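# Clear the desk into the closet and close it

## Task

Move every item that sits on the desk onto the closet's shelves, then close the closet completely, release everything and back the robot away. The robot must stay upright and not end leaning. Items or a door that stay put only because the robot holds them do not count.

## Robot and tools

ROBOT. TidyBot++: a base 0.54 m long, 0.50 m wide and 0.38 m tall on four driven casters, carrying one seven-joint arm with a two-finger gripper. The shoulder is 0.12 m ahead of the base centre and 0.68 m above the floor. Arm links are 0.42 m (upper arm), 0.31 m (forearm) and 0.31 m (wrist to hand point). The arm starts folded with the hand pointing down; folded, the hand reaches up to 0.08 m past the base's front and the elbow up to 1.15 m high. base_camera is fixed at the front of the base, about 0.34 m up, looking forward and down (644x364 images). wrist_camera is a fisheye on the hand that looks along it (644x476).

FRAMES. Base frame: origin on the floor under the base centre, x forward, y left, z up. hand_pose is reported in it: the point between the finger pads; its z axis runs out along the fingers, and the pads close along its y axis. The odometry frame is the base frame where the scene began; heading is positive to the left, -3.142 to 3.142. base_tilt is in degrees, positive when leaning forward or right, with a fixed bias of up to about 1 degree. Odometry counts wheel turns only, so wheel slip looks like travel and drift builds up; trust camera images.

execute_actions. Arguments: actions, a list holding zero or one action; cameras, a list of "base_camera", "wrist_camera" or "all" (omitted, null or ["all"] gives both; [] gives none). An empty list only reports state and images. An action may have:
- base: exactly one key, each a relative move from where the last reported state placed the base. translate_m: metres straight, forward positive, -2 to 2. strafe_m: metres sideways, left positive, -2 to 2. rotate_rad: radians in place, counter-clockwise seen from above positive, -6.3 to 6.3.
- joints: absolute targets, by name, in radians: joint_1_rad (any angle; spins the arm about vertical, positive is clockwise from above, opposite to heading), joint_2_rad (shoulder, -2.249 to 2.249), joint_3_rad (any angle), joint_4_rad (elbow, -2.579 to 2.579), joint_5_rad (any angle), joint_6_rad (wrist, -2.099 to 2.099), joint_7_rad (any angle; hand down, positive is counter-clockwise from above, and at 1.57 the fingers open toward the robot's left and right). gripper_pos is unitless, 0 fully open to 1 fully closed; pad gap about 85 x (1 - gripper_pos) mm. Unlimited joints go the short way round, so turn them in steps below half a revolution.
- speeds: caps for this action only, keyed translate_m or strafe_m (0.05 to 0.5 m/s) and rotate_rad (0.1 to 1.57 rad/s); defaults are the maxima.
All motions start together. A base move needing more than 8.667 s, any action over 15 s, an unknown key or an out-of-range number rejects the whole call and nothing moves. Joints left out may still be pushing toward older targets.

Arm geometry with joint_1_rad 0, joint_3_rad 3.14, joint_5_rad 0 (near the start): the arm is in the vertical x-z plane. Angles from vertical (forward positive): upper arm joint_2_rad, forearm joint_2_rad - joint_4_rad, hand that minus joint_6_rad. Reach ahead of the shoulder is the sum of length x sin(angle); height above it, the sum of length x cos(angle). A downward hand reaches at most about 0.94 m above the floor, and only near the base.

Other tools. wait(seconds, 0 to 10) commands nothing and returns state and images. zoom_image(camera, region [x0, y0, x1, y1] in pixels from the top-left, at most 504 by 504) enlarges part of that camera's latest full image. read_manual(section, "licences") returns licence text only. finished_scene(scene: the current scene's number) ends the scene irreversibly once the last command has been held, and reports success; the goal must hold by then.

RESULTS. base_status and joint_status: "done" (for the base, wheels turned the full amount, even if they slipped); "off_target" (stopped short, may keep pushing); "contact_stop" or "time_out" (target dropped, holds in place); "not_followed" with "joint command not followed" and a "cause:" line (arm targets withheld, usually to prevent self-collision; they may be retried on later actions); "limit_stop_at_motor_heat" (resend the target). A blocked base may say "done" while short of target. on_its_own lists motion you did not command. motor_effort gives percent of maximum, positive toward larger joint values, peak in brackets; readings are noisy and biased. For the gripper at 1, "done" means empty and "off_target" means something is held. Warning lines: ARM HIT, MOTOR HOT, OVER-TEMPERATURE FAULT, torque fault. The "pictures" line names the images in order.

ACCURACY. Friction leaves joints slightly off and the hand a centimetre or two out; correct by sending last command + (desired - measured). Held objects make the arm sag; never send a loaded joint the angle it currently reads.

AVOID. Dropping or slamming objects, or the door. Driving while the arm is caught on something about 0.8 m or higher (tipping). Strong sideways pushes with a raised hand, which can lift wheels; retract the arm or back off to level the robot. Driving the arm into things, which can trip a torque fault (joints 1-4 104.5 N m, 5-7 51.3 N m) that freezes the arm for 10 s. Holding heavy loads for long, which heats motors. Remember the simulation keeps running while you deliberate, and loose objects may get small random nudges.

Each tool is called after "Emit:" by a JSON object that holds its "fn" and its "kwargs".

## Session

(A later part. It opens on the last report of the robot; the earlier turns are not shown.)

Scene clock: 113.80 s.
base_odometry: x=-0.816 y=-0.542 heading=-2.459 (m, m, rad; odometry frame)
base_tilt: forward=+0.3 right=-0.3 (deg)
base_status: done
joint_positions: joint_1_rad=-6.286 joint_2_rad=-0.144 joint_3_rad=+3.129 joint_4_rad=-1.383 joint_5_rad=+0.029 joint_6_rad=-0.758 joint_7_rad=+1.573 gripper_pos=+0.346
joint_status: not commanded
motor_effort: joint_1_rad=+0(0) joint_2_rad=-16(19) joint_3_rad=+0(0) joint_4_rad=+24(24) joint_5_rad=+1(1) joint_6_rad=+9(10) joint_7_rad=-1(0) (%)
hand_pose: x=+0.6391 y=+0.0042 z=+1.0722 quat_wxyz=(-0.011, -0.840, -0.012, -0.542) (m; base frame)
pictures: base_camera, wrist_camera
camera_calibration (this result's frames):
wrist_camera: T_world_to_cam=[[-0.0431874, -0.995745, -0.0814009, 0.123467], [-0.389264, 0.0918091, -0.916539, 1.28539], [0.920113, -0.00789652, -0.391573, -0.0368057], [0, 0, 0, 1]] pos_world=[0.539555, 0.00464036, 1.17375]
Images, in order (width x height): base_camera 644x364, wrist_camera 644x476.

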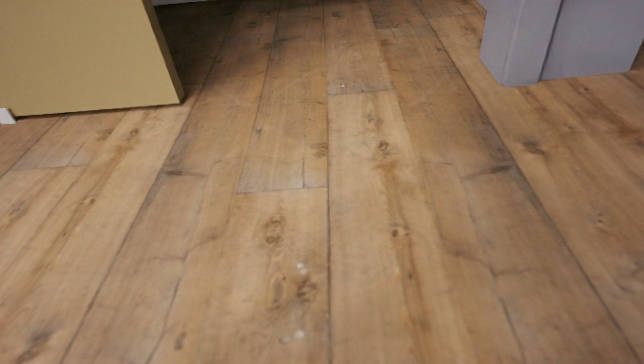

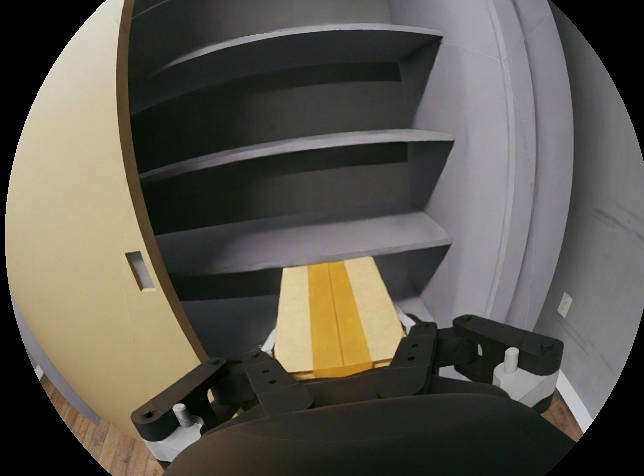

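Emit:
{"fn": "execute_actions", "kwargs": {"actions": [{"base":{"translate_m":0.42},"joints":{"joint_2_rad":0.16,"joint_4_rad":-1.71,"joint_6_rad":-0.12}}]}}

Scene clock: 122.13 s.
base_odometry: x=-1.141 y=-0.806 heading=-2.459 (m, m, rad; odometry frame)
base_tilt: forward=+0.2 right=-0.3 (deg)
base_status: done
joint_positions: joint_1_rad=-6.288 joint_2_rad=+0.061 joint_3_rad=+3.128 joint_4_rad=-1.801 joint_5_rad=+0.029 joint_6_rad=-0.221 joint_7_rad=+1.573 gripper_pos=+0.346
joint_status: joint_2_rad off_target (ended at +0.061, target +0.160); joint_4_rad off_target (ended at -1.801, target -1.710); joint_6_rad off_target (ended at -0.221, target -0.120)
motor_effort: joint_1_rad=-2(4) joint_2_rad=-3(33) joint_3_rad=+0(3) joint_4_rad=+40(44) joint_5_rad=+3(3) joint_6_rad=+26(31) joint_7_rad=+0(2) (%)
hand_pose: x=+0.7169 y=+0.0102 z=+0.8590 quat_wxyz=(-0.005, -0.863, -0.019, -0.505) (m; base frame)
pictures: base_camera, wrist_camera
camera_calibration (this result's frames):
wrist_camera: T_world_to_cam=[[-0.0325255, -0.996343, -0.0790081, 0.10572], [-0.468444, 0.0850264, -0.879392, 1.14468], [0.882894, 0.00840822, -0.469497, -0.0982716], [0, 0, 0, 1]] pos_world=[0.626421, 0.00883196, 0.968837]
Images, in order (width x height): base_camera 644x364, wrist_camera 644x476.

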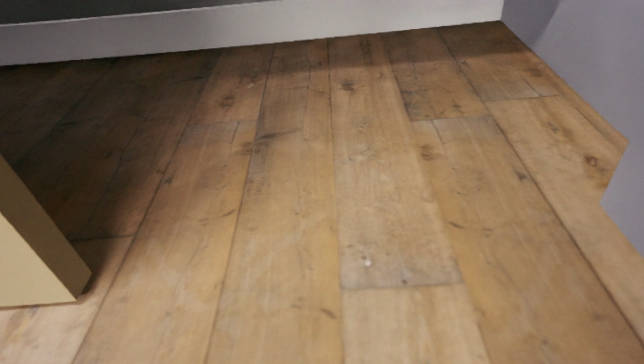

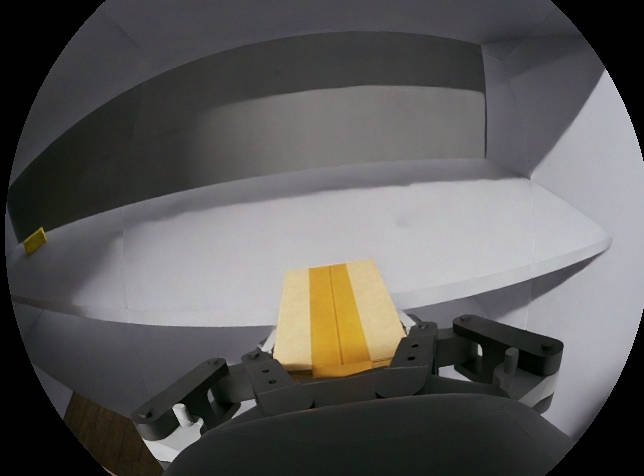

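Emit:
{"fn": "execute_actions", "kwargs": {"actions": [{"base":{"translate_m":-0.1}}], "cameras": ["wrist_camera"]}}

Scene clock: 124.50 s.
base_odometry: x=-1.063 y=-0.743 heading=-2.459 (m, m, rad; odometry frame)
base_tilt: forward=+0.3 right=-0.3 (deg)
base_status: done
joint_positions: joint_1_rad=-6.290 joint_2_rad=+0.167 joint_3_rad=+3.128 joint_4_rad=-1.728 joint_5_rad=+0.029 joint_6_rad=-0.153 joint_7_rad=+1.573 gripper_pos=+0.346
joint_status: not commanded
on_its_own: joint_2_rad moved +0.106 to your old target +0.160; joint_4_rad moved +0.074 to your old target -1.710; joint_6_rad moved +0.068 to your old target -0.120
motor_effort: joint_1_rad=+0(4) joint_2_rad=-25(29) joint_3_rad=+0(3) joint_4_rad=+22(39) joint_5_rad=+1(2) joint_6_rad=+9(25) joint_7_rad=+0(0) (%)
hand_pose: x=+0.7633 y=+0.0129 z=+0.8537 quat_wxyz=(-0.004, -0.854, -0.020, -0.520) (m; base frame)
pictures: wrist_camera
camera_calibration (this result's frames):
wrist_camera: T_world_to_cam=[[-0.0254313, -0.996247, -0.0827332, 0.107357], [-0.437823, 0.0855004, -0.894987, 1.15144], [0.898702, 0.0134619, -0.438354, -0.180501], [0, 0, 0, 1]] pos_world=[0.669075, 0.0109355, 0.960286]
Images, in order (width x height): wrist_camera 644x476.

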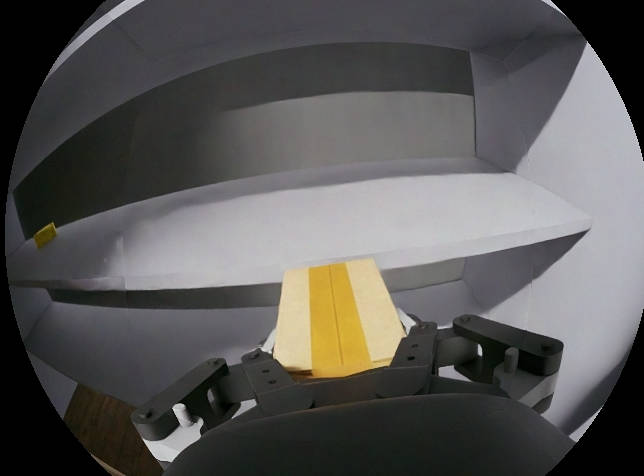

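Emit:
{"fn": "execute_actions", "kwargs": {"actions": [{"joints":{"joint_2_rad":0.13,"joint_4_rad":-1.56,"joint_6_rad":-0.31}}], "cameras": ["wrist_camera"]}}

Scene clock: 127.43 s.
base_odometry: x=-1.063 y=-0.743 heading=-2.459 (m, m, rad; odometry frame)
base_tilt: forward=+0.3 right=-0.3 (deg)
base_status: not commanded
joint_positions: joint_1_rad=-6.290 joint_2_rad=+0.143 joint_3_rad=+3.128 joint_4_rad=-1.585 joint_5_rad=+0.029 joint_6_rad=-0.281 joint_7_rad=+1.573 gripper_pos=+0.346
joint_status: all done
motor_effort: joint_1_rad=+0(0) joint_2_rad=-26(28) joint_3_rad=+0(0) joint_4_rad=+23(25) joint_5_rad=+1(1) joint_6_rad=+9(8) joint_7_rad=-1(1) (%)
hand_pose: x=+0.7711 y=+0.0119 z=+0.9172 quat_wxyz=(-0.005, -0.844, -0.019, -0.537) (m; base frame)
pictures: wrist_camera
camera_calibration (this result's frames):
wrist_camera: T_world_to_cam=[[-0.0257945, -0.996187, -0.083345, 0.112651], [-0.401961, 0.0866716, -0.911546, 1.1993], [0.915293, 0.00998859, -0.402664, -0.205157], [0, 0, 0, 1]] pos_world=[0.672757, 0.0103253, 1.02]
Images, in order (width x height): wrist_camera 644x476.

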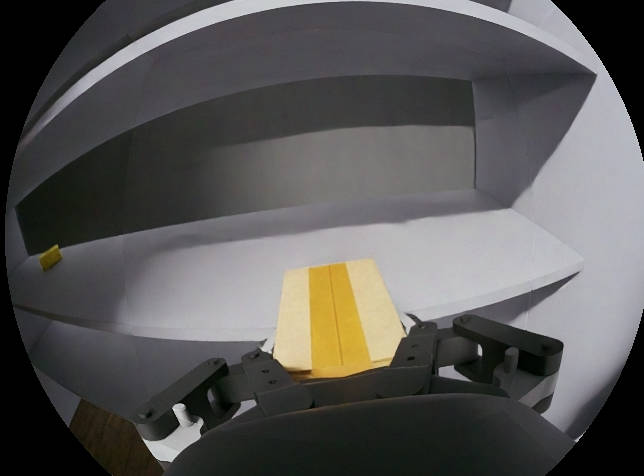

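Emit:
{"fn": "execute_actions", "kwargs": {"actions": [{"base":{"translate_m":0.2},"speeds":{"translate_m":0.2}}], "cameras": ["wrist_camera"]}}

Emit:
{"fn": "execute_actions", "kwargs": {"actions": [{"joints":{"joint_2_rad":0.15,"joint_4_rad":-1.69,"joint_6_rad":-0.17}}], "cameras": ["wrist_camera"]}}

Scene clock: 130.77 s.
base_odometry: x=-1.219 y=-0.870 heading=-2.458 (m, m, rad; odometry frame)
base_tilt: forward=+0.3 right=-0.3 (deg)
base_status: done
joint_positions: joint_1_rad=-6.290 joint_2_rad=+0.139 joint_3_rad=+3.128 joint_4_rad=-1.585 joint_5_rad=+0.029 joint_6_rad=-0.283 joint_7_rad=+1.573 gripper_pos=+0.346
joint_status: not commanded
motor_effort: joint_1_rad=+0(1) joint_2_rad=-26(29) joint_3_rad=+0(1) joint_4_rad=+23(26) joint_5_rad=+1(1) joint_6_rad=+9(10) joint_7_rad=-1(1) (%)
hand_pose: x=+0.7700 y=+0.0119 z=+0.9189 quat_wxyz=(-0.005, -0.843, -0.019, -0.537) (m; base frame)
pictures: wrist_camera
camera_calibration (this result's frames):
wrist_camera: T_world_to_cam=[[-0.0257697, -0.996188, -0.0833388, 0.112703], [-0.400931, 0.0866672, -0.911999, 1.2], [0.915746, 0.00991114, -0.401636, -0.204747], [0, 0, 0, 1]] pos_world=[0.671517, 0.0103023, 1.02156]
Images, in order (width x height): wrist_camera 644x476.

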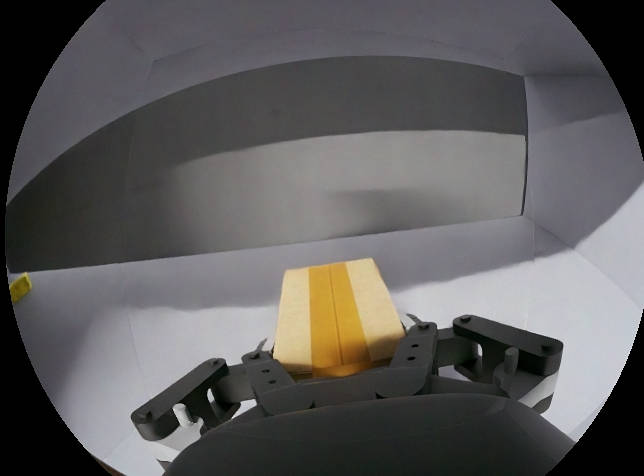

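Scene clock: 131.77 s.
base_odometry: x=-1.219 y=-0.870 heading=-2.458 (m, m, rad; odometry frame)
base_tilt: forward=+0.3 right=-0.3 (deg)
base_status: not commanded
joint_positions: joint_1_rad=-6.290 joint_2_rad=+0.147 joint_3_rad=+3.128 joint_4_rad=-1.677 joint_5_rad=+0.029 joint_6_rad=-0.209 joint_7_rad=+1.573 gripper_pos=+0.346
joint_status: all done
motor_effort: joint_1_rad=+0(0) joint_2_rad=-26(27) joint_3_rad=+0(0) joint_4_rad=+24(25) joint_5_rad=+1(0) joint_6_rad=+9(8) joint_7_rad=+0(0) (%)
hand_pose: x=+0.7634 y=+0.0125 z=+0.8804 quat_wxyz=(-0.004, -0.850, -0.020, -0.526) (m; base frame)
pictures: wrist_camera
camera_calibration (this result's frames):
wrist_camera: T_world_to_cam=[[-0.0257555, -0.996243, -0.0826837, 0.109298], [-0.424431, 0.0857838, -0.901388, 1.17083], [0.905094, 0.0118778, -0.425046, -0.185426], [0, 0, 0, 1]] pos_world=[0.667579, 0.0106512, 0.985594]
Images, in order (width x height): wrist_camera 644x476.

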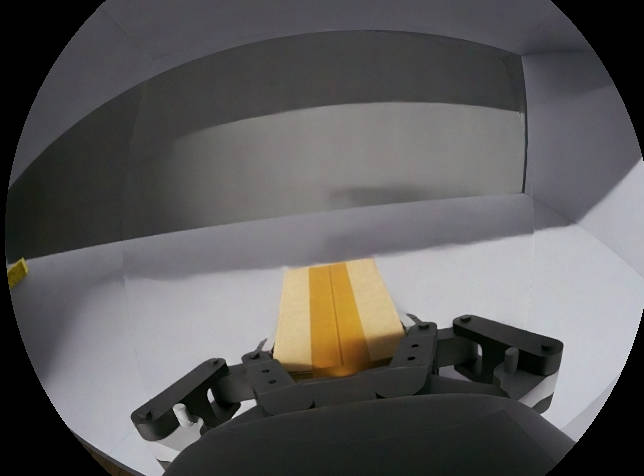

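Lower a bit more until contact.

Emit:
{"fn": "execute_actions", "kwargs": {"actions": [{"joints":{"joint_4_rad":-1.75,"joint_6_rad":-0.10}}], "cameras": ["wrist_camera"]}}

Scene clock: 133.43 s.
base_odometry: x=-1.219 y=-0.870 heading=-2.458 (m, m, rad; odometry frame)
base_tilt: forward=+0.3 right=-0.3 (deg)
base_status: not commanded
joint_positions: joint_1_rad=-6.290 joint_2_rad=+0.147 joint_3_rad=+3.128 joint_4_rad=-1.727 joint_5_rad=+0.029 joint_6_rad=-0.131 joint_7_rad=+1.573 gripper_pos=+0.346
joint_status: all done
motor_effort: joint_1_rad=+0(1) joint_2_rad=-25(27) joint_3_rad=+0(0) joint_4_rad=+23(23) joint_5_rad=+1(1) joint_6_rad=+9(8) joint_7_rad=+0(1) (%)
hand_pose: x=+0.7629 y=+0.0132 z=+0.8734 quat_wxyz=(-0.003, -0.842, -0.020, -0.538) (m; base frame)
pictures: wrist_camera
camera_calibration (this result's frames):
wrist_camera: T_world_to_cam=[[-0.0212524, -0.996191, -0.0845644, 0.107613], [-0.398798, 0.08601, -0.912997, 1.15483], [0.916793, 0.0143207, -0.399107, -0.219586], [0, 0, 0, 1]] pos_world=[0.664146, 0.0110203, 0.97582]
Images, in order (width x height): wrist_camera 644x476.

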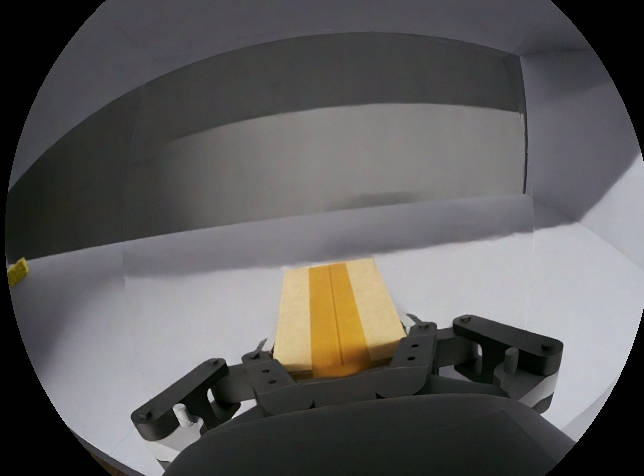

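Emit:
{"fn": "execute_actions", "kwargs": {"actions": [{"joints":{"joint_2_rad":0.18}}], "cameras": ["wrist_camera"]}}

Scene clock: 134.73 s.
base_odometry: x=-1.219 y=-0.870 heading=-2.458 (m, m, rad; odometry frame)
base_tilt: forward=+0.3 right=-0.3 (deg)
base_status: not commanded
joint_positions: joint_1_rad=-6.290 joint_2_rad=+0.150 joint_3_rad=+3.128 joint_4_rad=-1.727 joint_5_rad=+0.029 joint_6_rad=-0.125 joint_7_rad=+1.573 gripper_pos=+0.346
joint_status: all done
motor_effort: joint_1_rad=+0(0) joint_2_rad=-22(25) joint_3_rad=+0(0) joint_4_rad=+21(23) joint_5_rad=+1(2) joint_6_rad=+7(9) joint_7_rad=-1(0) (%)
hand_pose: x=+0.7642 y=+0.0132 z=+0.8730 quat_wxyz=(-0.003, -0.842, -0.020, -0.539) (m; base frame)
pictures: wrist_camera
camera_calibration (this result's frames):
wrist_camera: T_world_to_cam=[[-0.0208961, -0.996182, -0.0847596, 0.107572], [-0.396503, 0.0860833, -0.913988, 1.15411], [0.917796, 0.0145087, -0.396788, -0.223733], [0, 0, 0, 1]] pos_world=[0.665196, 0.0110575, 0.975183]
Images, in order (width x height): wrist_camera 644x476.

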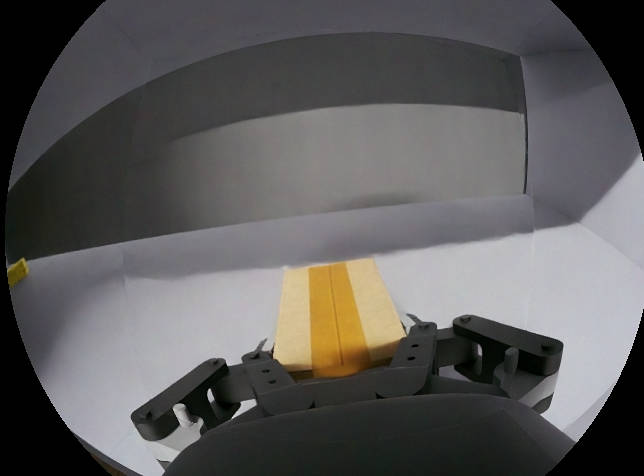

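Emit:
{"fn": "execute_actions", "kwargs": {"actions": [{"joints":{"gripper_pos":0,"joint_2_rad":0.145}}], "cameras": []}}

Emit:
{"fn": "execute_actions", "kwargs": {"actions": [{"base":{"translate_m":-0.65}}], "cameras": ["wrist_camera"]}}

Emit:
{"fn": "execute_actions", "kwargs": {"actions": [{"base":{"translate_m":-2.0},"joints":{"joint_1_rad":-3.16,"joint_2_rad":-0.09,"joint_4_rad":-1.34,"joint_6_rad":-0.76}}], "cameras": ["wrist_camera"]}}

Scene clock: 139.17 s.
base_odometry: x=-1.219 y=-0.870 heading=-2.458 (m, m, rad; odometry frame)
base_tilt: forward=+0.3 right=-0.3 (deg)
base_status: not commanded
joint_positions: joint_1_rad=-6.290 joint_2_rad=+0.149 joint_3_rad=+3.128 joint_4_rad=-1.729 joint_5_rad=+0.029 joint_6_rad=-0.125 joint_7_rad=+1.573 gripper_pos=+0.000
joint_status: all done
motor_effort: joint_1_rad=+0(0) joint_2_rad=-25(26) joint_3_rad=+0(0) joint_4_rad=+22(22) joint_5_rad=+1(1) joint_6_rad=+8(9) joint_7_rad=+0(0) (%)
hand_pose: x=+0.7634 y=+0.0132 z=+0.8724 quat_wxyz=(-0.003, -0.842, -0.020, -0.539) (m; base frame)
pictures: none
No camera images: the call's "cameras" was empty. Leave "cameras" out to get every camera's image.

Scene clock: 141.97 s.
base_odometry: x=-0.715 y=-0.459 heading=-2.458 (m, m, rad; odometry frame)
base_tilt: forward=+0.3 right=-0.3 (deg)
base_status: done
joint_positions: joint_1_rad=-6.291 joint_2_rad=+0.147 joint_3_rad=+3.128 joint_4_rad=-1.730 joint_5_rad=+0.029 joint_6_rad=-0.125 joint_7_rad=+1.573 gripper_pos=+0.000
joint_status: not commanded
motor_effort: joint_1_rad=+0(2) joint_2_rad=-25(29) joint_3_rad=+0(2) joint_4_rad=+23(24) joint_5_rad=+1(1) joint_6_rad=+8(9) joint_7_rad=-1(0) (%)
hand_pose: x=+0.7630 y=+0.0134 z=+0.8731 quat_wxyz=(-0.003, -0.842, -0.020, -0.539) (m; base frame)
pictures: wrist_camera
camera_calibration (this result's frames):
wrist_camera: T_world_to_cam=[[-0.020653, -0.996191, -0.0847224, 0.10747], [-0.396562, 0.0859518, -0.913975, 1.15369], [0.917775, 0.0147213, -0.396827, -0.222546], [0, 0, 0, 1]] pos_world=[0.663976, 0.0111748, 0.975237]
Images, in order (width x height): wrist_camera 644x476.

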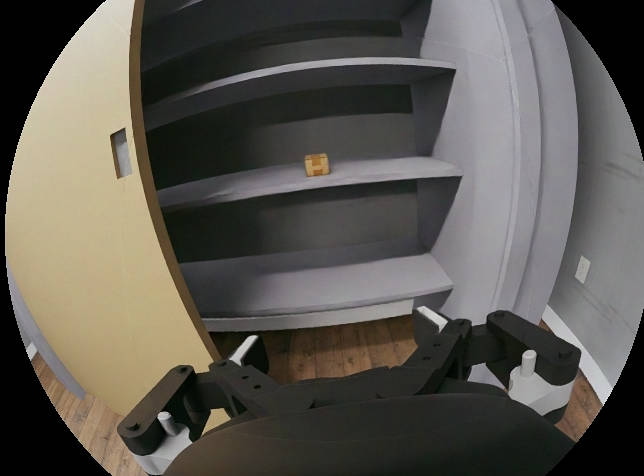

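Scene clock: 147.47 s.
base_odometry: x=+0.834 y=+0.807 heading=-2.457 (m, m, rad; odometry frame)
base_tilt: forward=+0.2 right=-0.3 (deg)
base_status: done
joint_positions: joint_1_rad=-3.171 joint_2_rad=-0.079 joint_3_rad=+3.128 joint_4_rad=-1.366 joint_5_rad=+0.029 joint_6_rad=-0.727 joint_7_rad=+1.573 gripper_pos=+0.000
joint_status: all done
motor_effort: joint_1_rad=+0(2) joint_2_rad=-17(27) joint_3_rad=+0(2) joint_4_rad=+22(24) joint_5_rad=+1(1) joint_6_rad=+8(9) joint_7_rad=-1(0) (%)
hand_pose: x=-0.4303 y=-0.0192 z=+1.0555 quat_wxyz=(-0.534, -0.023, +0.845, +0.004) (m; base frame)
pictures: wrist_camera
camera_calibration (this result's frames):
wrist_camera: T_world_to_cam=[[0.0172408, 0.996579, -0.080823, 0.116306], [0.408282, -0.0808056, -0.909272, 1.1882], [-0.912693, -0.017322, -0.408279, 0.169282], [0, 0, 0, 1]] pos_world=[-0.332625, -0.0169624, 1.15891]
Images, in order (width x height): wrist_camera 644x476.

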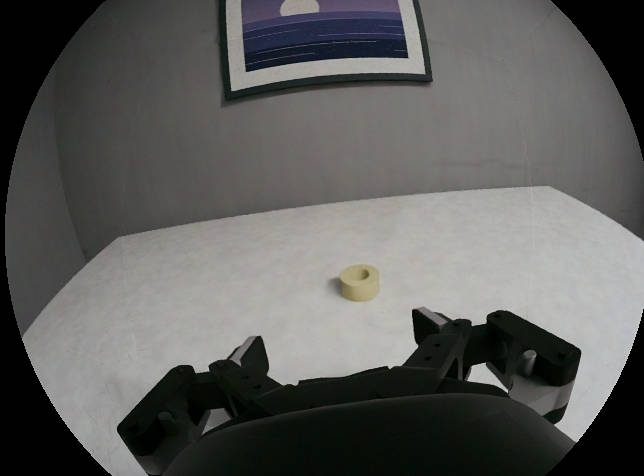

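Emit:
{"fn": "execute_actions", "kwargs": {"actions": [{"base":{"translate_m":-0.068},"joints":{"joint_1_rad":-3.11}}], "cameras": []}}

Emit:
{"fn": "execute_actions", "kwargs": {"actions": [{"joints":{"joint_2_rad":0.115,"joint_4_rad":-1.40,"joint_6_rad":-0.49}}], "cameras": ["wrist_camera"]}}

Scene clock: 152.37 s.
base_odometry: x=+0.887 y=+0.850 heading=-2.456 (m, m, rad; odometry frame)
base_tilt: forward=+0.2 right=-0.3 (deg)
base_status: done
joint_positions: joint_1_rad=-3.119 joint_2_rad=-0.083 joint_3_rad=+3.128 joint_4_rad=-1.365 joint_5_rad=+0.029 joint_6_rad=-0.729 joint_7_rad=+1.573 gripper_pos=+0.000
joint_status: all done
motor_effort: joint_1_rad=+0(1) joint_2_rad=-17(21) joint_3_rad=+1(2) joint_4_rad=+22(24) joint_5_rad=+2(1) joint_6_rad=+8(8) joint_7_rad=+0(0) (%)
hand_pose: x=-0.4288 y=+0.0093 z=+1.0584 quat_wxyz=(-0.536, -0.001, +0.844, +0.018) (m; base frame)
pictures: none
No camera images: the call's "cameras" was empty. Leave "cameras" out to get every camera's image.

Scene clock: 153.80 s.
base_odometry: x=+0.887 y=+0.850 heading=-2.456 (m, m, rad; odometry frame)
base_tilt: forward=+0.2 right=-0.3 (deg)
base_status: not commanded
joint_positions: joint_1_rad=-3.119 joint_2_rad=+0.121 joint_3_rad=+3.128 joint_4_rad=-1.383 joint_5_rad=+0.029 joint_6_rad=-0.523 joint_7_rad=+1.573 gripper_pos=+0.000
joint_status: all done
motor_effort: joint_1_rad=+0(0) joint_2_rad=-25(29) joint_3_rad=+0(0) joint_4_rad=+23(25) joint_5_rad=+1(0) joint_6_rad=+8(9) joint_7_rad=+0(0) (%)
hand_pose: x=-0.5246 y=+0.0097 z=+0.9838 quat_wxyz=(-0.529, -0.003, +0.848, +0.015) (m; base frame)
pictures: wrist_camera
camera_calibration (this result's frames):
wrist_camera: T_world_to_cam=[[0.0642268, 0.994575, -0.0818318, 0.108986], [0.414551, -0.101182, -0.904384, 1.1625], [-0.907757, 0.0241623, -0.4188, 0.0670027], [0, 0, 0, 1]] pos_world=[-0.428095, 0.00761054, 1.08833]
Images, in order (width x height): wrist_camera 644x476.

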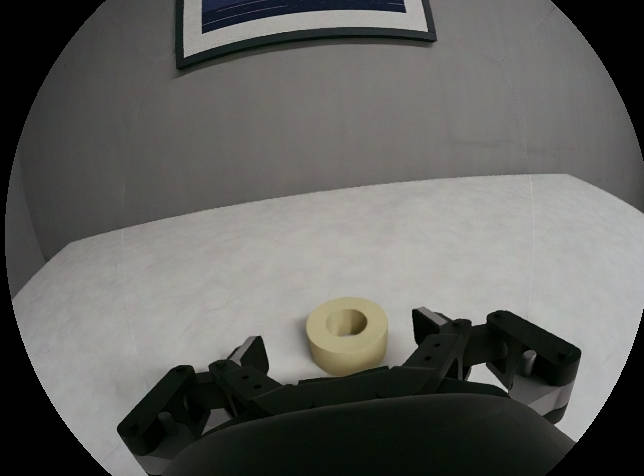

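Emit:
{"fn": "execute_actions", "kwargs": {"actions": [{"base":{"translate_m":-0.01},"joints":{"joint_2_rad":0.14}}], "cameras": ["wrist_camera"]}}

Scene clock: 156.77 s.
base_odometry: x=+0.895 y=+0.856 heading=-2.456 (m, m, rad; odometry frame)
base_tilt: forward=+0.2 right=-0.3 (deg)
base_status: done
joint_positions: joint_1_rad=-3.119 joint_2_rad=+0.139 joint_3_rad=+3.128 joint_4_rad=-1.384 joint_5_rad=+0.029 joint_6_rad=-0.521 joint_7_rad=+1.573 gripper_pos=+0.000
joint_status: all done
motor_effort: joint_1_rad=+0(0) joint_2_rad=-25(28) joint_3_rad=+0(0) joint_4_rad=+22(24) joint_5_rad=+1(1) joint_6_rad=+8(9) joint_7_rad=-1(0) (%)
hand_pose: x=-0.5302 y=+0.0098 z=+0.9718 quat_wxyz=(-0.522, -0.003, +0.853, +0.015) (m; base frame)
pictures: wrist_camera
camera_calibration (this result's frames):
wrist_camera: T_world_to_cam=[[0.065621, 0.994544, -0.0810951, 0.108273], [0.430467, -0.101534, -0.896877, 1.15513], [-0.900218, 0.0239452, -0.434782, 0.0764273], [0, 0, 0, 1]] pos_world=[-0.43555, 0.0077729, 1.07802]
Images, in order (width x height): wrist_camera 644x476.

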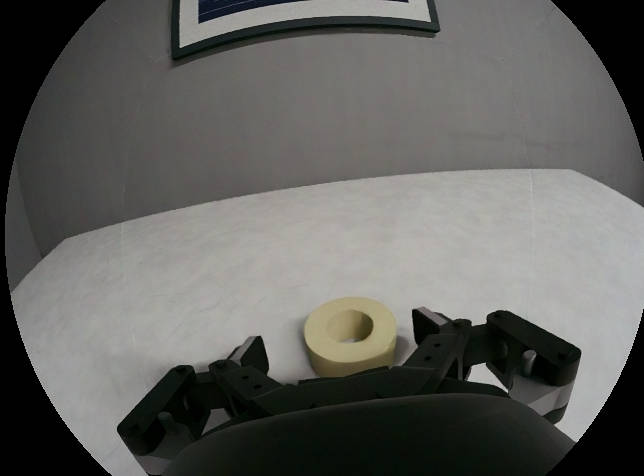

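Emit:
{"fn": "execute_actions", "kwargs": {"actions": [{"joints":{"gripper_pos":1.0}}], "cameras": ["wrist_camera"]}}

Emit:
{"fn": "execute_actions", "kwargs": {"actions": [{"joints":{"joint_2_rad":-0.1,"joint_6_rad":-0.76}}], "cameras": ["wrist_camera"]}}

Scene clock: 159.93 s.
base_odometry: x=+0.895 y=+0.856 heading=-2.456 (m, m, rad; odometry frame)
base_tilt: forward=+0.2 right=-0.3 (deg)
base_status: not commanded
joint_positions: joint_1_rad=-3.119 joint_2_rad=+0.139 joint_3_rad=+3.128 joint_4_rad=-1.384 joint_5_rad=+0.029 joint_6_rad=-0.519 joint_7_rad=+1.573 gripper_pos=+0.493
joint_status: gripper_pos off_target (ended at +0.493, target +1.000)
motor_effort: joint_1_rad=+0(0) joint_2_rad=-25(25) joint_3_rad=+0(0) joint_4_rad=+23(23) joint_5_rad=+1(1) joint_6_rad=+8(9) joint_7_rad=+0(1) (%)
hand_pose: x=-0.5303 y=+0.0098 z=+0.9724 quat_wxyz=(-0.522, -0.003, +0.853, +0.015) (m; base frame)
pictures: wrist_camera
camera_calibration (this result's frames):
wrist_camera: T_world_to_cam=[[0.0654198, 0.994549, -0.0811969, 0.108338], [0.428753, -0.101493, -0.897703, 1.15565], [-0.90105, 0.0239142, -0.433055, 0.074425], [0, 0, 0, 1]] pos_world=[-0.435515, 0.007763, 1.07846]
Images, in order (width x height): wrist_camera 644x476.

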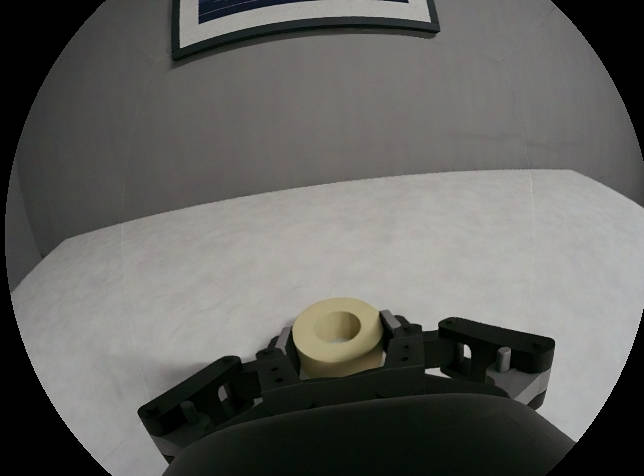

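Scene clock: 161.43 s.
base_odometry: x=+0.895 y=+0.856 heading=-2.456 (m, m, rad; odometry frame)
base_tilt: forward=+0.2 right=-0.3 (deg)
base_status: not commanded
joint_positions: joint_1_rad=-3.119 joint_2_rad=-0.104 joint_3_rad=+3.128 joint_4_rad=-1.384 joint_5_rad=+0.029 joint_6_rad=-0.728 joint_7_rad=+1.573 gripper_pos=+0.493
joint_status: all done
motor_effort: joint_1_rad=+0(0) joint_2_rad=-16(28) joint_3_rad=+0(0) joint_4_rad=+22(24) joint_5_rad=+1(1) joint_6_rad=+9(8) joint_7_rad=+0(1) (%)
hand_pose: x=-0.4200 y=+0.0092 z=+1.0590 quat_wxyz=(-0.537, -0.001, +0.843, +0.018) (m; base frame)
pictures: wrist_camera
camera_calibration (this result's frames):
wrist_camera: T_world_to_cam=[[0.0685333, 0.994363, -0.0809086, 0.109763], [0.396988, -0.101583, -0.912185, 1.18795], [-0.915261, 0.0303953, -0.401712, 0.172073], [0, 0, 0, 1]] pos_world=[-0.321634, 0.00630108, 1.16164]
Images, in order (width x height): wrist_camera 644x476.

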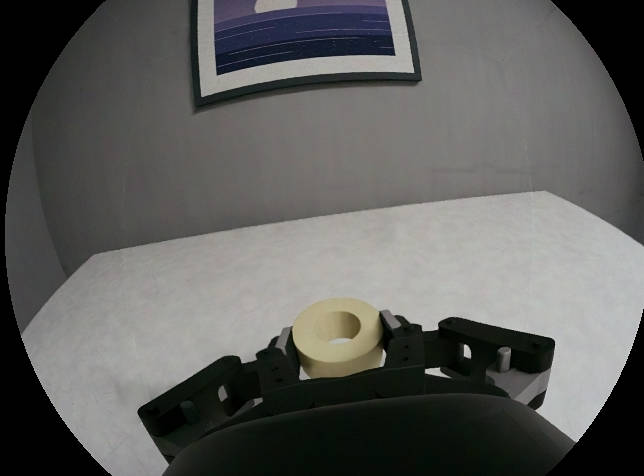

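Emit:
{"fn": "execute_actions", "kwargs": {"actions": [{"base":{"translate_m":2.0},"joints":{"joint_1_rad":-6.03}}], "cameras": []}}

Emit:
{"fn": "execute_actions", "kwargs": {"actions": [{"base":{"translate_m":0.5},"joints":{"joint_2_rad":0.135,"joint_4_rad":-1.60,"joint_6_rad":-0.27}}]}}

Scene clock: 169.37 s.
base_odometry: x=-0.652 y=-0.411 heading=-2.455 (m, m, rad; odometry frame)
base_tilt: forward=+0.3 right=-0.3 (deg)
base_status: done
joint_positions: joint_1_rad=-6.019 joint_2_rad=-0.093 joint_3_rad=+3.128 joint_4_rad=-1.384 joint_5_rad=+0.029 joint_6_rad=-0.730 joint_7_rad=+1.573 gripper_pos=+0.493
joint_status: all done
motor_effort: joint_1_rad=+0(2) joint_2_rad=-17(20) joint_3_rad=+0(1) joint_4_rad=+23(24) joint_5_rad=+1(1) joint_6_rad=+8(9) joint_7_rad=-1(0) (%)
hand_pose: x=+0.6440 y=-0.1386 z=+1.0523 quat_wxyz=(-0.081, -0.841, +0.101, -0.525) (m; base frame)
pictures: none
No camera images: the call's "cameras" was empty. Leave "cameras" out to get every camera's image.

Scene clock: 171.73 s.
base_odometry: x=-1.039 y=-0.729 heading=-2.455 (m, m, rad; odometry frame)
base_tilt: forward=+0.3 right=-0.3 (deg)
base_status: done
joint_positions: joint_1_rad=-6.020 joint_2_rad=+0.144 joint_3_rad=+3.128 joint_4_rad=-1.590 joint_5_rad=+0.029 joint_6_rad=-0.301 joint_7_rad=+1.573 gripper_pos=+0.493
joint_status: all done
motor_effort: joint_1_rad=+0(1) joint_2_rad=-26(29) joint_3_rad=+0(0) joint_4_rad=+22(25) joint_5_rad=+1(1) joint_6_rad=+9(9) joint_7_rad=+0(0) (%)
hand_pose: x=+0.7470 y=-0.1620 z=+0.9078 quat_wxyz=(-0.076, -0.845, +0.096, -0.520) (m; base frame)
pictures: base_camera, wrist_camera
camera_calibration (this result's frames):
wrist_camera: T_world_to_cam=[[-0.29366, -0.952389, -0.0819727, 0.143954], [-0.387679, 0.197043, -0.900488, 1.19327], [0.873767, -0.232659, -0.427084, -0.171278], [0, 0, 0, 1]] pos_world=[0.654535, -0.137874, 1.01318]
Images, in order (width x height): base_camera 644x364, wrist_camera 644x476.

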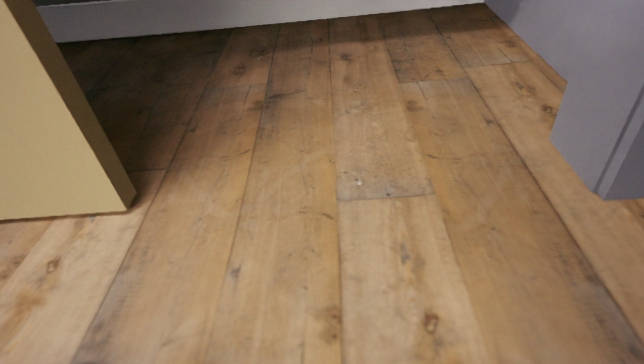

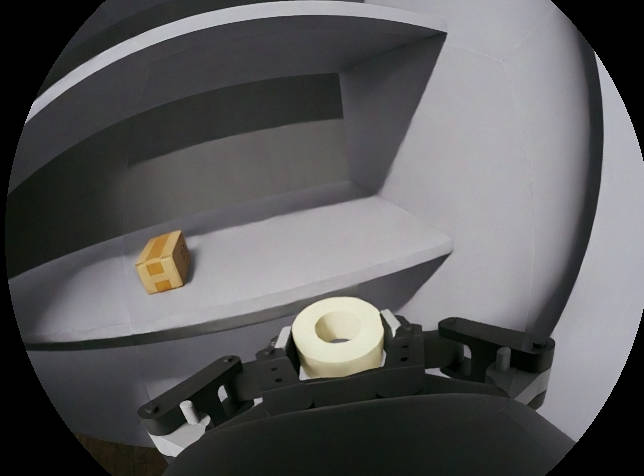

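Emit:
{"fn": "execute_actions", "kwargs": {"actions": [{"base":{"translate_m":0.25},"speeds":{"translate_m":0.25}}], "cameras": []}}

Emit:
{"fn": "execute_actions", "kwargs": {"actions": [{"joints":{"joint_4_rad":-1.76,"joint_6_rad":-0.12}}], "cameras": ["wrist_camera"]}}

Scene clock: 175.50 s.
base_odometry: x=-1.232 y=-0.887 heading=-2.455 (m, m, rad; odometry frame)
base_tilt: forward=+0.3 right=-0.3 (deg)
base_status: done
joint_positions: joint_1_rad=-6.020 joint_2_rad=+0.140 joint_3_rad=+3.128 joint_4_rad=-1.590 joint_5_rad=+0.029 joint_6_rad=-0.301 joint_7_rad=+1.573 gripper_pos=+0.493
joint_status: not commanded
motor_effort: joint_1_rad=+0(1) joint_2_rad=-26(28) joint_3_rad=+0(1) joint_4_rad=+22(24) joint_5_rad=+1(1) joint_6_rad=+8(9) joint_7_rad=-1(1) (%)
hand_pose: x=+0.7462 y=-0.1617 z=+0.9105 quat_wxyz=(-0.076, -0.844, +0.096, -0.522) (m; base frame)
pictures: none
No camera images: the call's "cameras" was empty. Leave "cameras" out to get every camera's image.

Scene clock: 176.60 s.
base_odometry: x=-1.232 y=-0.887 heading=-2.455 (m, m, rad; odometry frame)
base_tilt: forward=+0.3 right=-0.3 (deg)
base_status: not commanded
joint_positions: joint_1_rad=-6.020 joint_2_rad=+0.140 joint_3_rad=+3.128 joint_4_rad=-1.742 joint_5_rad=+0.029 joint_6_rad=-0.155 joint_7_rad=+1.573 gripper_pos=+0.493
joint_status: all done
motor_effort: joint_1_rad=+0(0) joint_2_rad=-25(26) joint_3_rad=+0(0) joint_4_rad=+22(24) joint_5_rad=+1(0) joint_6_rad=+9(9) joint_7_rad=+0(1) (%)
hand_pose: x=+0.7349 y=-0.1574 z=+0.8622 quat_wxyz=(-0.074, -0.846, +0.095, -0.519) (m; base frame)
pictures: wrist_camera
camera_calibration (this result's frames):
wrist_camera: T_world_to_cam=[[-0.289853, -0.953481, -0.0828159, 0.13873], [-0.390115, 0.196721, -0.899506, 1.14752], [0.873954, -0.228417, -0.428987, -0.176943], [0, 0, 0, 1]] pos_world=[0.642515, -0.133881, 0.967782]
Images, in order (width x height): wrist_camera 644x476.

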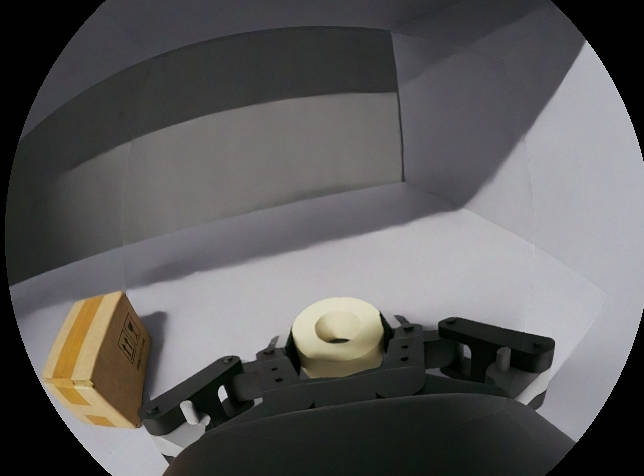

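Emit:
{"fn": "execute_actions", "kwargs": {"actions": [{"joints":{"joint_2_rad":0.165}}], "cameras": []}}

Scene clock: 178.07 s.
base_odometry: x=-1.232 y=-0.887 heading=-2.455 (m, m, rad; odometry frame)
base_tilt: forward=+0.3 right=-0.3 (deg)
base_status: not commanded
joint_positions: joint_1_rad=-6.020 joint_2_rad=+0.145 joint_3_rad=+3.128 joint_4_rad=-1.742 joint_5_rad=+0.029 joint_6_rad=-0.148 joint_7_rad=+1.573 gripper_pos=+0.493
joint_status: all done
motor_effort: joint_1_rad=+0(0) joint_2_rad=-23(24) joint_3_rad=+0(0) joint_4_rad=+21(23) joint_5_rad=+1(1) joint_6_rad=+7(8) joint_7_rad=-1(0) (%)
hand_pose: x=+0.7368 y=-0.1579 z=+0.8607 quat_wxyz=(-0.074, -0.846, +0.095, -0.520) (m; base frame)
pictures: none
No camera images: the call's "cameras" was empty. Leave "cameras" out to get every camera's image.

Emit:
{"fn": "execute_actions", "kwargs": {"actions": [{"joints":{"gripper_pos":0,"joint_2_rad":0.135}}], "cameras": []}}

Emit:
{"fn": "execute_actions", "kwargs": {"actions": [{"base":{"translate_m":-0.45}}], "cameras": ["wrist_camera"]}}

Emit:
{"fn": "execute_actions", "kwargs": {"actions": [{"base":{"strafe_m":0.345},"joints":{"joint_1_rad":-6.29,"joint_2_rad":-0.32,"joint_4_rad":-2.16,"joint_6_rad":0.29,"gripper_pos":1.0}}]}}

Scene clock: 184.03 s.
base_odometry: x=-1.232 y=-0.887 heading=-2.455 (m, m, rad; odometry frame)
base_tilt: forward=+0.3 right=-0.3 (deg)
base_status: not commanded
joint_positions: joint_1_rad=-6.020 joint_2_rad=+0.141 joint_3_rad=+3.128 joint_4_rad=-1.742 joint_5_rad=+0.029 joint_6_rad=-0.148 joint_7_rad=+1.573 gripper_pos=+0.000
joint_status: all done
motor_effort: joint_1_rad=+0(0) joint_2_rad=-24(25) joint_3_rad=+0(0) joint_4_rad=+22(22) joint_5_rad=+1(0) joint_6_rad=+8(9) joint_7_rad=+0(0) (%)
hand_pose: x=+0.7362 y=-0.1577 z=+0.8631 quat_wxyz=(-0.075, -0.845, +0.094, -0.522) (m; base frame)
pictures: none
No camera images: the call's "cameras" was empty. Leave "cameras" out to get every camera's image.

Scene clock: 186.40 s.
base_odometry: x=-0.884 y=-0.602 heading=-2.454 (m, m, rad; odometry frame)
base_tilt: forward=+0.3 right=-0.3 (deg)
base_status: done
joint_positions: joint_1_rad=-6.023 joint_2_rad=+0.134 joint_3_rad=+3.128 joint_4_rad=-1.743 joint_5_rad=+0.029 joint_6_rad=-0.148 joint_7_rad=+1.573 gripper_pos=+0.000
joint_status: not commanded
motor_effort: joint_1_rad=+0(3) joint_2_rad=-24(28) joint_3_rad=+0(2) joint_4_rad=+22(23) joint_5_rad=+0(1) joint_6_rad=+8(8) joint_7_rad=+0(1) (%)
hand_pose: x=+0.7353 y=-0.1557 z=+0.8676 quat_wxyz=(-0.074, -0.843, +0.093, -0.525) (m; base frame)
pictures: wrist_camera
camera_calibration (this result's frames):
wrist_camera: T_world_to_cam=[[-0.286074, -0.954574, -0.0833694, 0.138497], [-0.379669, 0.192805, -0.904808, 1.14851], [0.87978, -0.22719, -0.417578, -0.188572], [0, 0, 0, 1]] pos_world=[0.641576, -0.132075, 0.971984]
Images, in order (width x height): wrist_camera 644x476.

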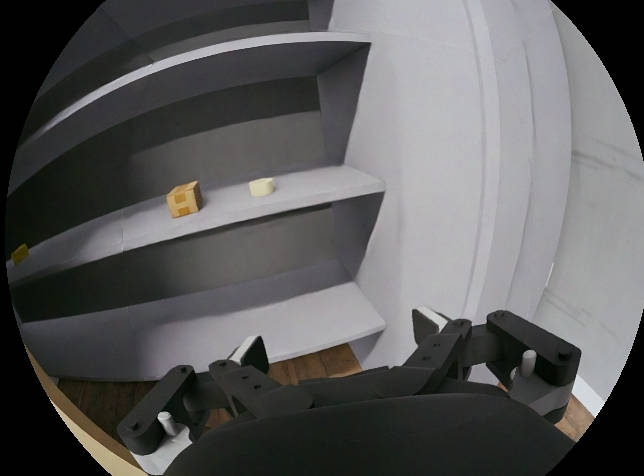

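Scene clock: 188.43 s.
base_odometry: x=-0.665 y=-0.868 heading=-2.454 (m, m, rad; odometry frame)
base_tilt: forward=+0.2 right=-0.3 (deg)
base_status: done
joint_positions: joint_1_rad=-6.279 joint_2_rad=-0.316 joint_3_rad=+3.127 joint_4_rad=-2.133 joint_5_rad=+0.029 joint_6_rad=+0.259 joint_7_rad=+1.573 gripper_pos=+0.999
joint_status: all done
motor_effort: joint_1_rad=+0(3) joint_2_rad=-10(27) joint_3_rad=+1(3) joint_4_rad=+23(24) joint_5_rad=+1(0) joint_6_rad=+9(9) joint_7_rad=-1(1) (%)
hand_pose: x=+0.6041 y=+0.0099 z=+1.0086 quat_wxyz=(-0.006, -0.703, -0.018, -0.711) (m; base frame)
pictures: base_camera, wrist_camera
camera_calibration (this result's frames):
wrist_camera: T_world_to_cam=[[0.0187986, -0.995881, -0.0886953, 0.092424], [0.033495, 0.0892885, -0.995442, 1.03721], [0.999262, 0.0157421, 0.0350356, -0.507723], [0, 0, 0, 1]] pos_world=[0.47087, 0.00742526, 1.05847]
Images, in order (width x height): base_camera 644x364, wrist_camera 644x476.

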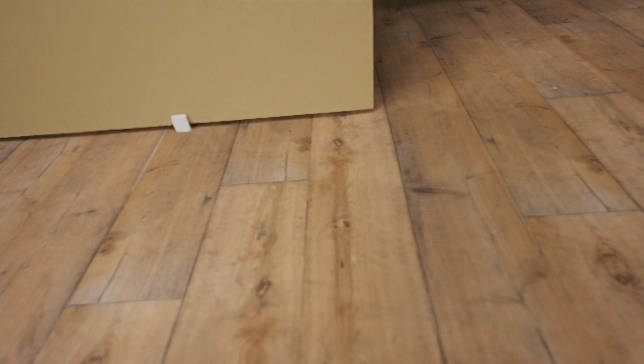

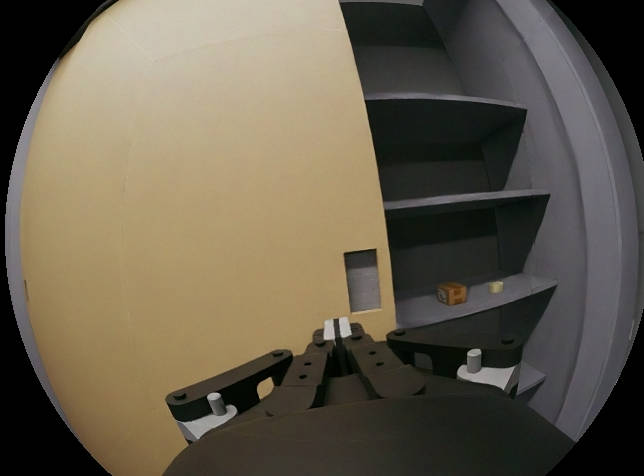

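Emit:
{"fn": "execute_actions", "kwargs": {"actions": [{"base":{"strafe_m":-0.034}}], "cameras": []}}

Emit:
{"fn": "execute_actions", "kwargs": {"actions": [{"base":{"translate_m":0.16},"speeds":{"translate_m":0.2}}]}}

Scene clock: 191.20 s.
base_odometry: x=-0.687 y=-0.842 heading=-2.454 (m, m, rad; odometry frame)
base_tilt: forward=+0.3 right=-0.3 (deg)
base_status: done
joint_positions: joint_1_rad=-6.280 joint_2_rad=-0.316 joint_3_rad=+3.127 joint_4_rad=-2.134 joint_5_rad=+0.029 joint_6_rad=+0.259 joint_7_rad=+1.573 gripper_pos=+0.999
joint_status: not commanded
motor_effort: joint_1_rad=-1(2) joint_2_rad=-10(11) joint_3_rad=+0(3) joint_4_rad=+23(23) joint_5_rad=+1(0) joint_6_rad=+9(9) joint_7_rad=+0(0) (%)
hand_pose: x=+0.6041 y=+0.0104 z=+1.0086 quat_wxyz=(-0.006, -0.703, -0.019, -0.711) (m; base frame)
pictures: none
No camera images: the call's "cameras" was empty. Leave "cameras" out to get every camera's image.

Scene clock: 192.77 s.
base_odometry: x=-0.811 y=-0.944 heading=-2.453 (m, m, rad; odometry frame)
base_tilt: forward=+0.3 right=-0.3 (deg)
base_status: done
joint_positions: joint_1_rad=-6.280 joint_2_rad=-0.317 joint_3_rad=+3.127 joint_4_rad=-2.135 joint_5_rad=+0.029 joint_6_rad=+0.259 joint_7_rad=+1.573 gripper_pos=+0.999
joint_status: not commanded
motor_effort: joint_1_rad=+0(0) joint_2_rad=-9(12) joint_3_rad=+1(1) joint_4_rad=+23(24) joint_5_rad=+1(0) joint_6_rad=+9(10) joint_7_rad=+0(1) (%)
hand_pose: x=+0.6037 y=+0.0104 z=+1.0082 quat_wxyz=(-0.006, -0.703, -0.019, -0.711) (m; base frame)
pictures: base_camera, wrist_camera
camera_calibration (this result's frames):
wrist_camera: T_world_to_cam=[[0.0196875, -0.99586, -0.0887376, 0.0923204], [0.0332886, 0.0893585, -0.995443, 1.03694], [0.999252, 0.0166439, 0.0349101, -0.507184], [0, 0, 0, 1]] pos_world=[0.470469, 0.00772054, 1.05811]
Images, in order (width x height): base_camera 644x364, wrist_camera 644x476.

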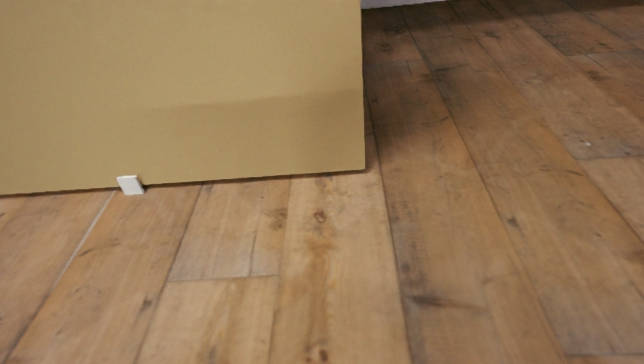

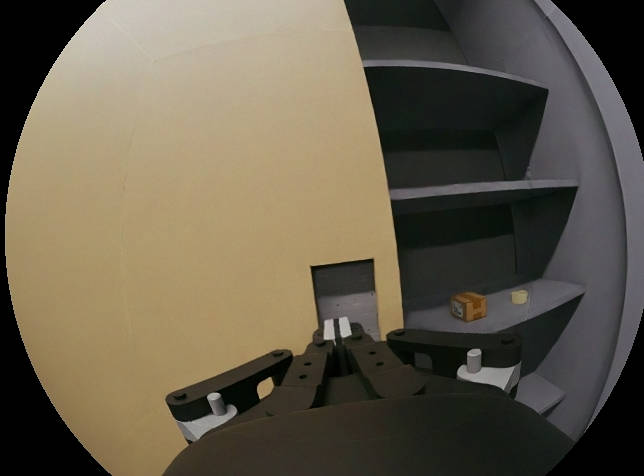

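Emit:
{"fn": "execute_actions", "kwargs": {"actions": [{"base":{"strafe_m":-0.007}}], "cameras": []}}

Emit:
{"fn": "execute_actions", "kwargs": {"actions": [{"base":{"translate_m":0.035},"speeds":{"translate_m":0.06}}], "cameras": ["wrist_camera"]}}

Emit:
{"fn": "execute_actions", "kwargs": {"actions": [{"base":{"strafe_m":-0.3},"speeds":{"strafe_m":0.15}}]}}

Scene clock: 195.33 s.
base_odometry: x=-0.815 y=-0.938 heading=-2.453 (m, m, rad; odometry frame)
base_tilt: forward=+0.3 right=-0.3 (deg)
base_status: done
joint_positions: joint_1_rad=-6.281 joint_2_rad=-0.317 joint_3_rad=+3.127 joint_4_rad=-2.135 joint_5_rad=+0.029 joint_6_rad=+0.259 joint_7_rad=+1.573 gripper_pos=+0.999
joint_status: not commanded
motor_effort: joint_1_rad=+0(1) joint_2_rad=-10(10) joint_3_rad=+1(2) joint_4_rad=+24(24) joint_5_rad=+0(0) joint_6_rad=+9(9) joint_7_rad=-1(0) (%)
hand_pose: x=+0.6037 y=+0.0106 z=+1.0082 quat_wxyz=(-0.006, -0.703, -0.019, -0.711) (m; base frame)
pictures: none
No camera images: the call's "cameras" was empty. Leave "cameras" out to get every camera's image.

Scene clock: 196.37 s.
base_odometry: x=-0.842 y=-0.961 heading=-2.453 (m, m, rad; odometry frame)
base_tilt: forward=+0.3 right=-0.3 (deg)
base_status: done
joint_positions: joint_1_rad=-6.281 joint_2_rad=-0.338 joint_3_rad=+3.127 joint_4_rad=-2.149 joint_5_rad=+0.029 joint_6_rad=+0.261 joint_7_rad=+1.573 gripper_pos=+0.999
joint_status: not commanded
motor_effort: joint_1_rad=+0(1) joint_2_rad=-6(10) joint_3_rad=+0(2) joint_4_rad=+24(29) joint_5_rad=+1(0) joint_6_rad=+9(12) joint_7_rad=-1(0) (%)
hand_pose: x=+0.5959 y=+0.0105 z=+1.0104 quat_wxyz=(-0.006, -0.700, -0.019, -0.714) (m; base frame)
pictures: wrist_camera
camera_calibration (this result's frames):
wrist_camera: T_world_to_cam=[[0.0208475, -0.995868, -0.0883881, 0.0917911], [0.0419675, 0.0892011, -0.995129, 1.0338], [0.998901, 0.0170365, 0.0436537, -0.508071], [0, 0, 0, 1]] pos_world=[0.462214, 0.00785149, 1.05906]
Images, in order (width x height): wrist_camera 644x476.

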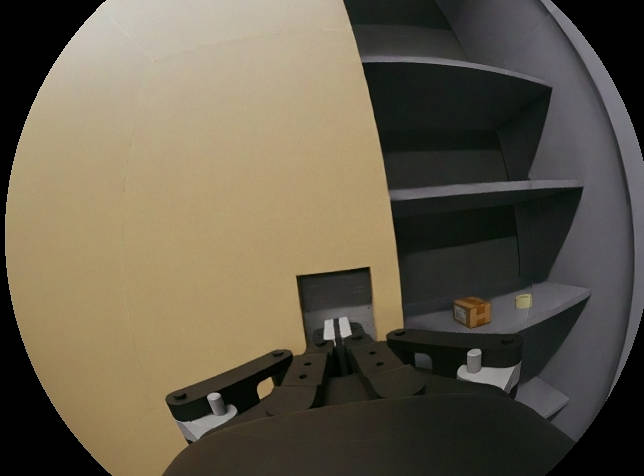

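Scene clock: 199.03 s.
base_odometry: x=-1.033 y=-0.729 heading=-2.453 (m, m, rad; odometry frame)
base_tilt: forward=+0.2 right=-0.3 (deg)
base_status: done
joint_positions: joint_1_rad=-6.304 joint_2_rad=-0.357 joint_3_rad=+3.108 joint_4_rad=-2.166 joint_5_rad=+0.029 joint_6_rad=+0.264 joint_7_rad=+1.573 gripper_pos=+0.999
joint_status: not commanded
motor_effort: joint_1_rad=+0(9) joint_2_rad=+2(9) joint_3_rad=+2(11) joint_4_rad=+29(30) joint_5_rad=+1(2) joint_6_rad=+11(12) joint_7_rad=+0(0) (%)
hand_pose: x=+0.5872 y=+0.0320 z=+1.0093 quat_wxyz=(+0.006, -0.697, -0.036, -0.716) (m; base frame)
pictures: base_camera, wrist_camera
camera_calibration (this result's frames):
wrist_camera: T_world_to_cam=[[0.0621836, -0.994734, -0.0814668, 0.0819228], [0.0430712, 0.0842233, -0.995516, 1.03112], [0.997135, 0.0583959, 0.0480817, -0.50446], [0, 0, 0, 1]] pos_world=[0.453508, 0.024105, 1.05743]
Images, in order (width x height): base_camera 644x364, wrist_camera 644x476.

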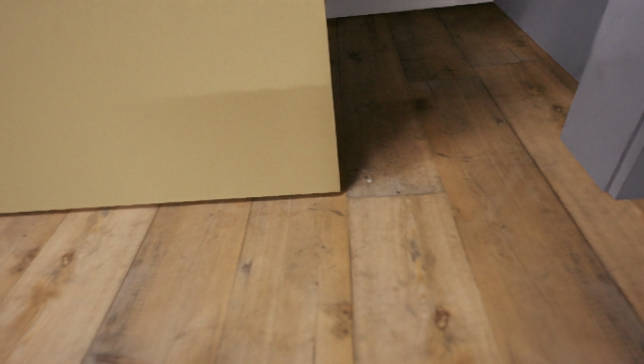

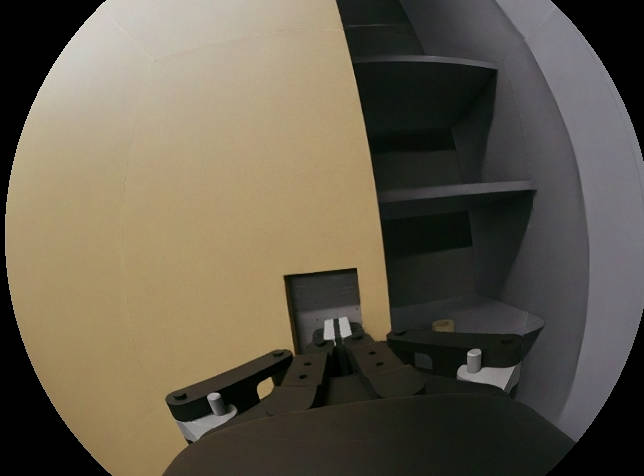

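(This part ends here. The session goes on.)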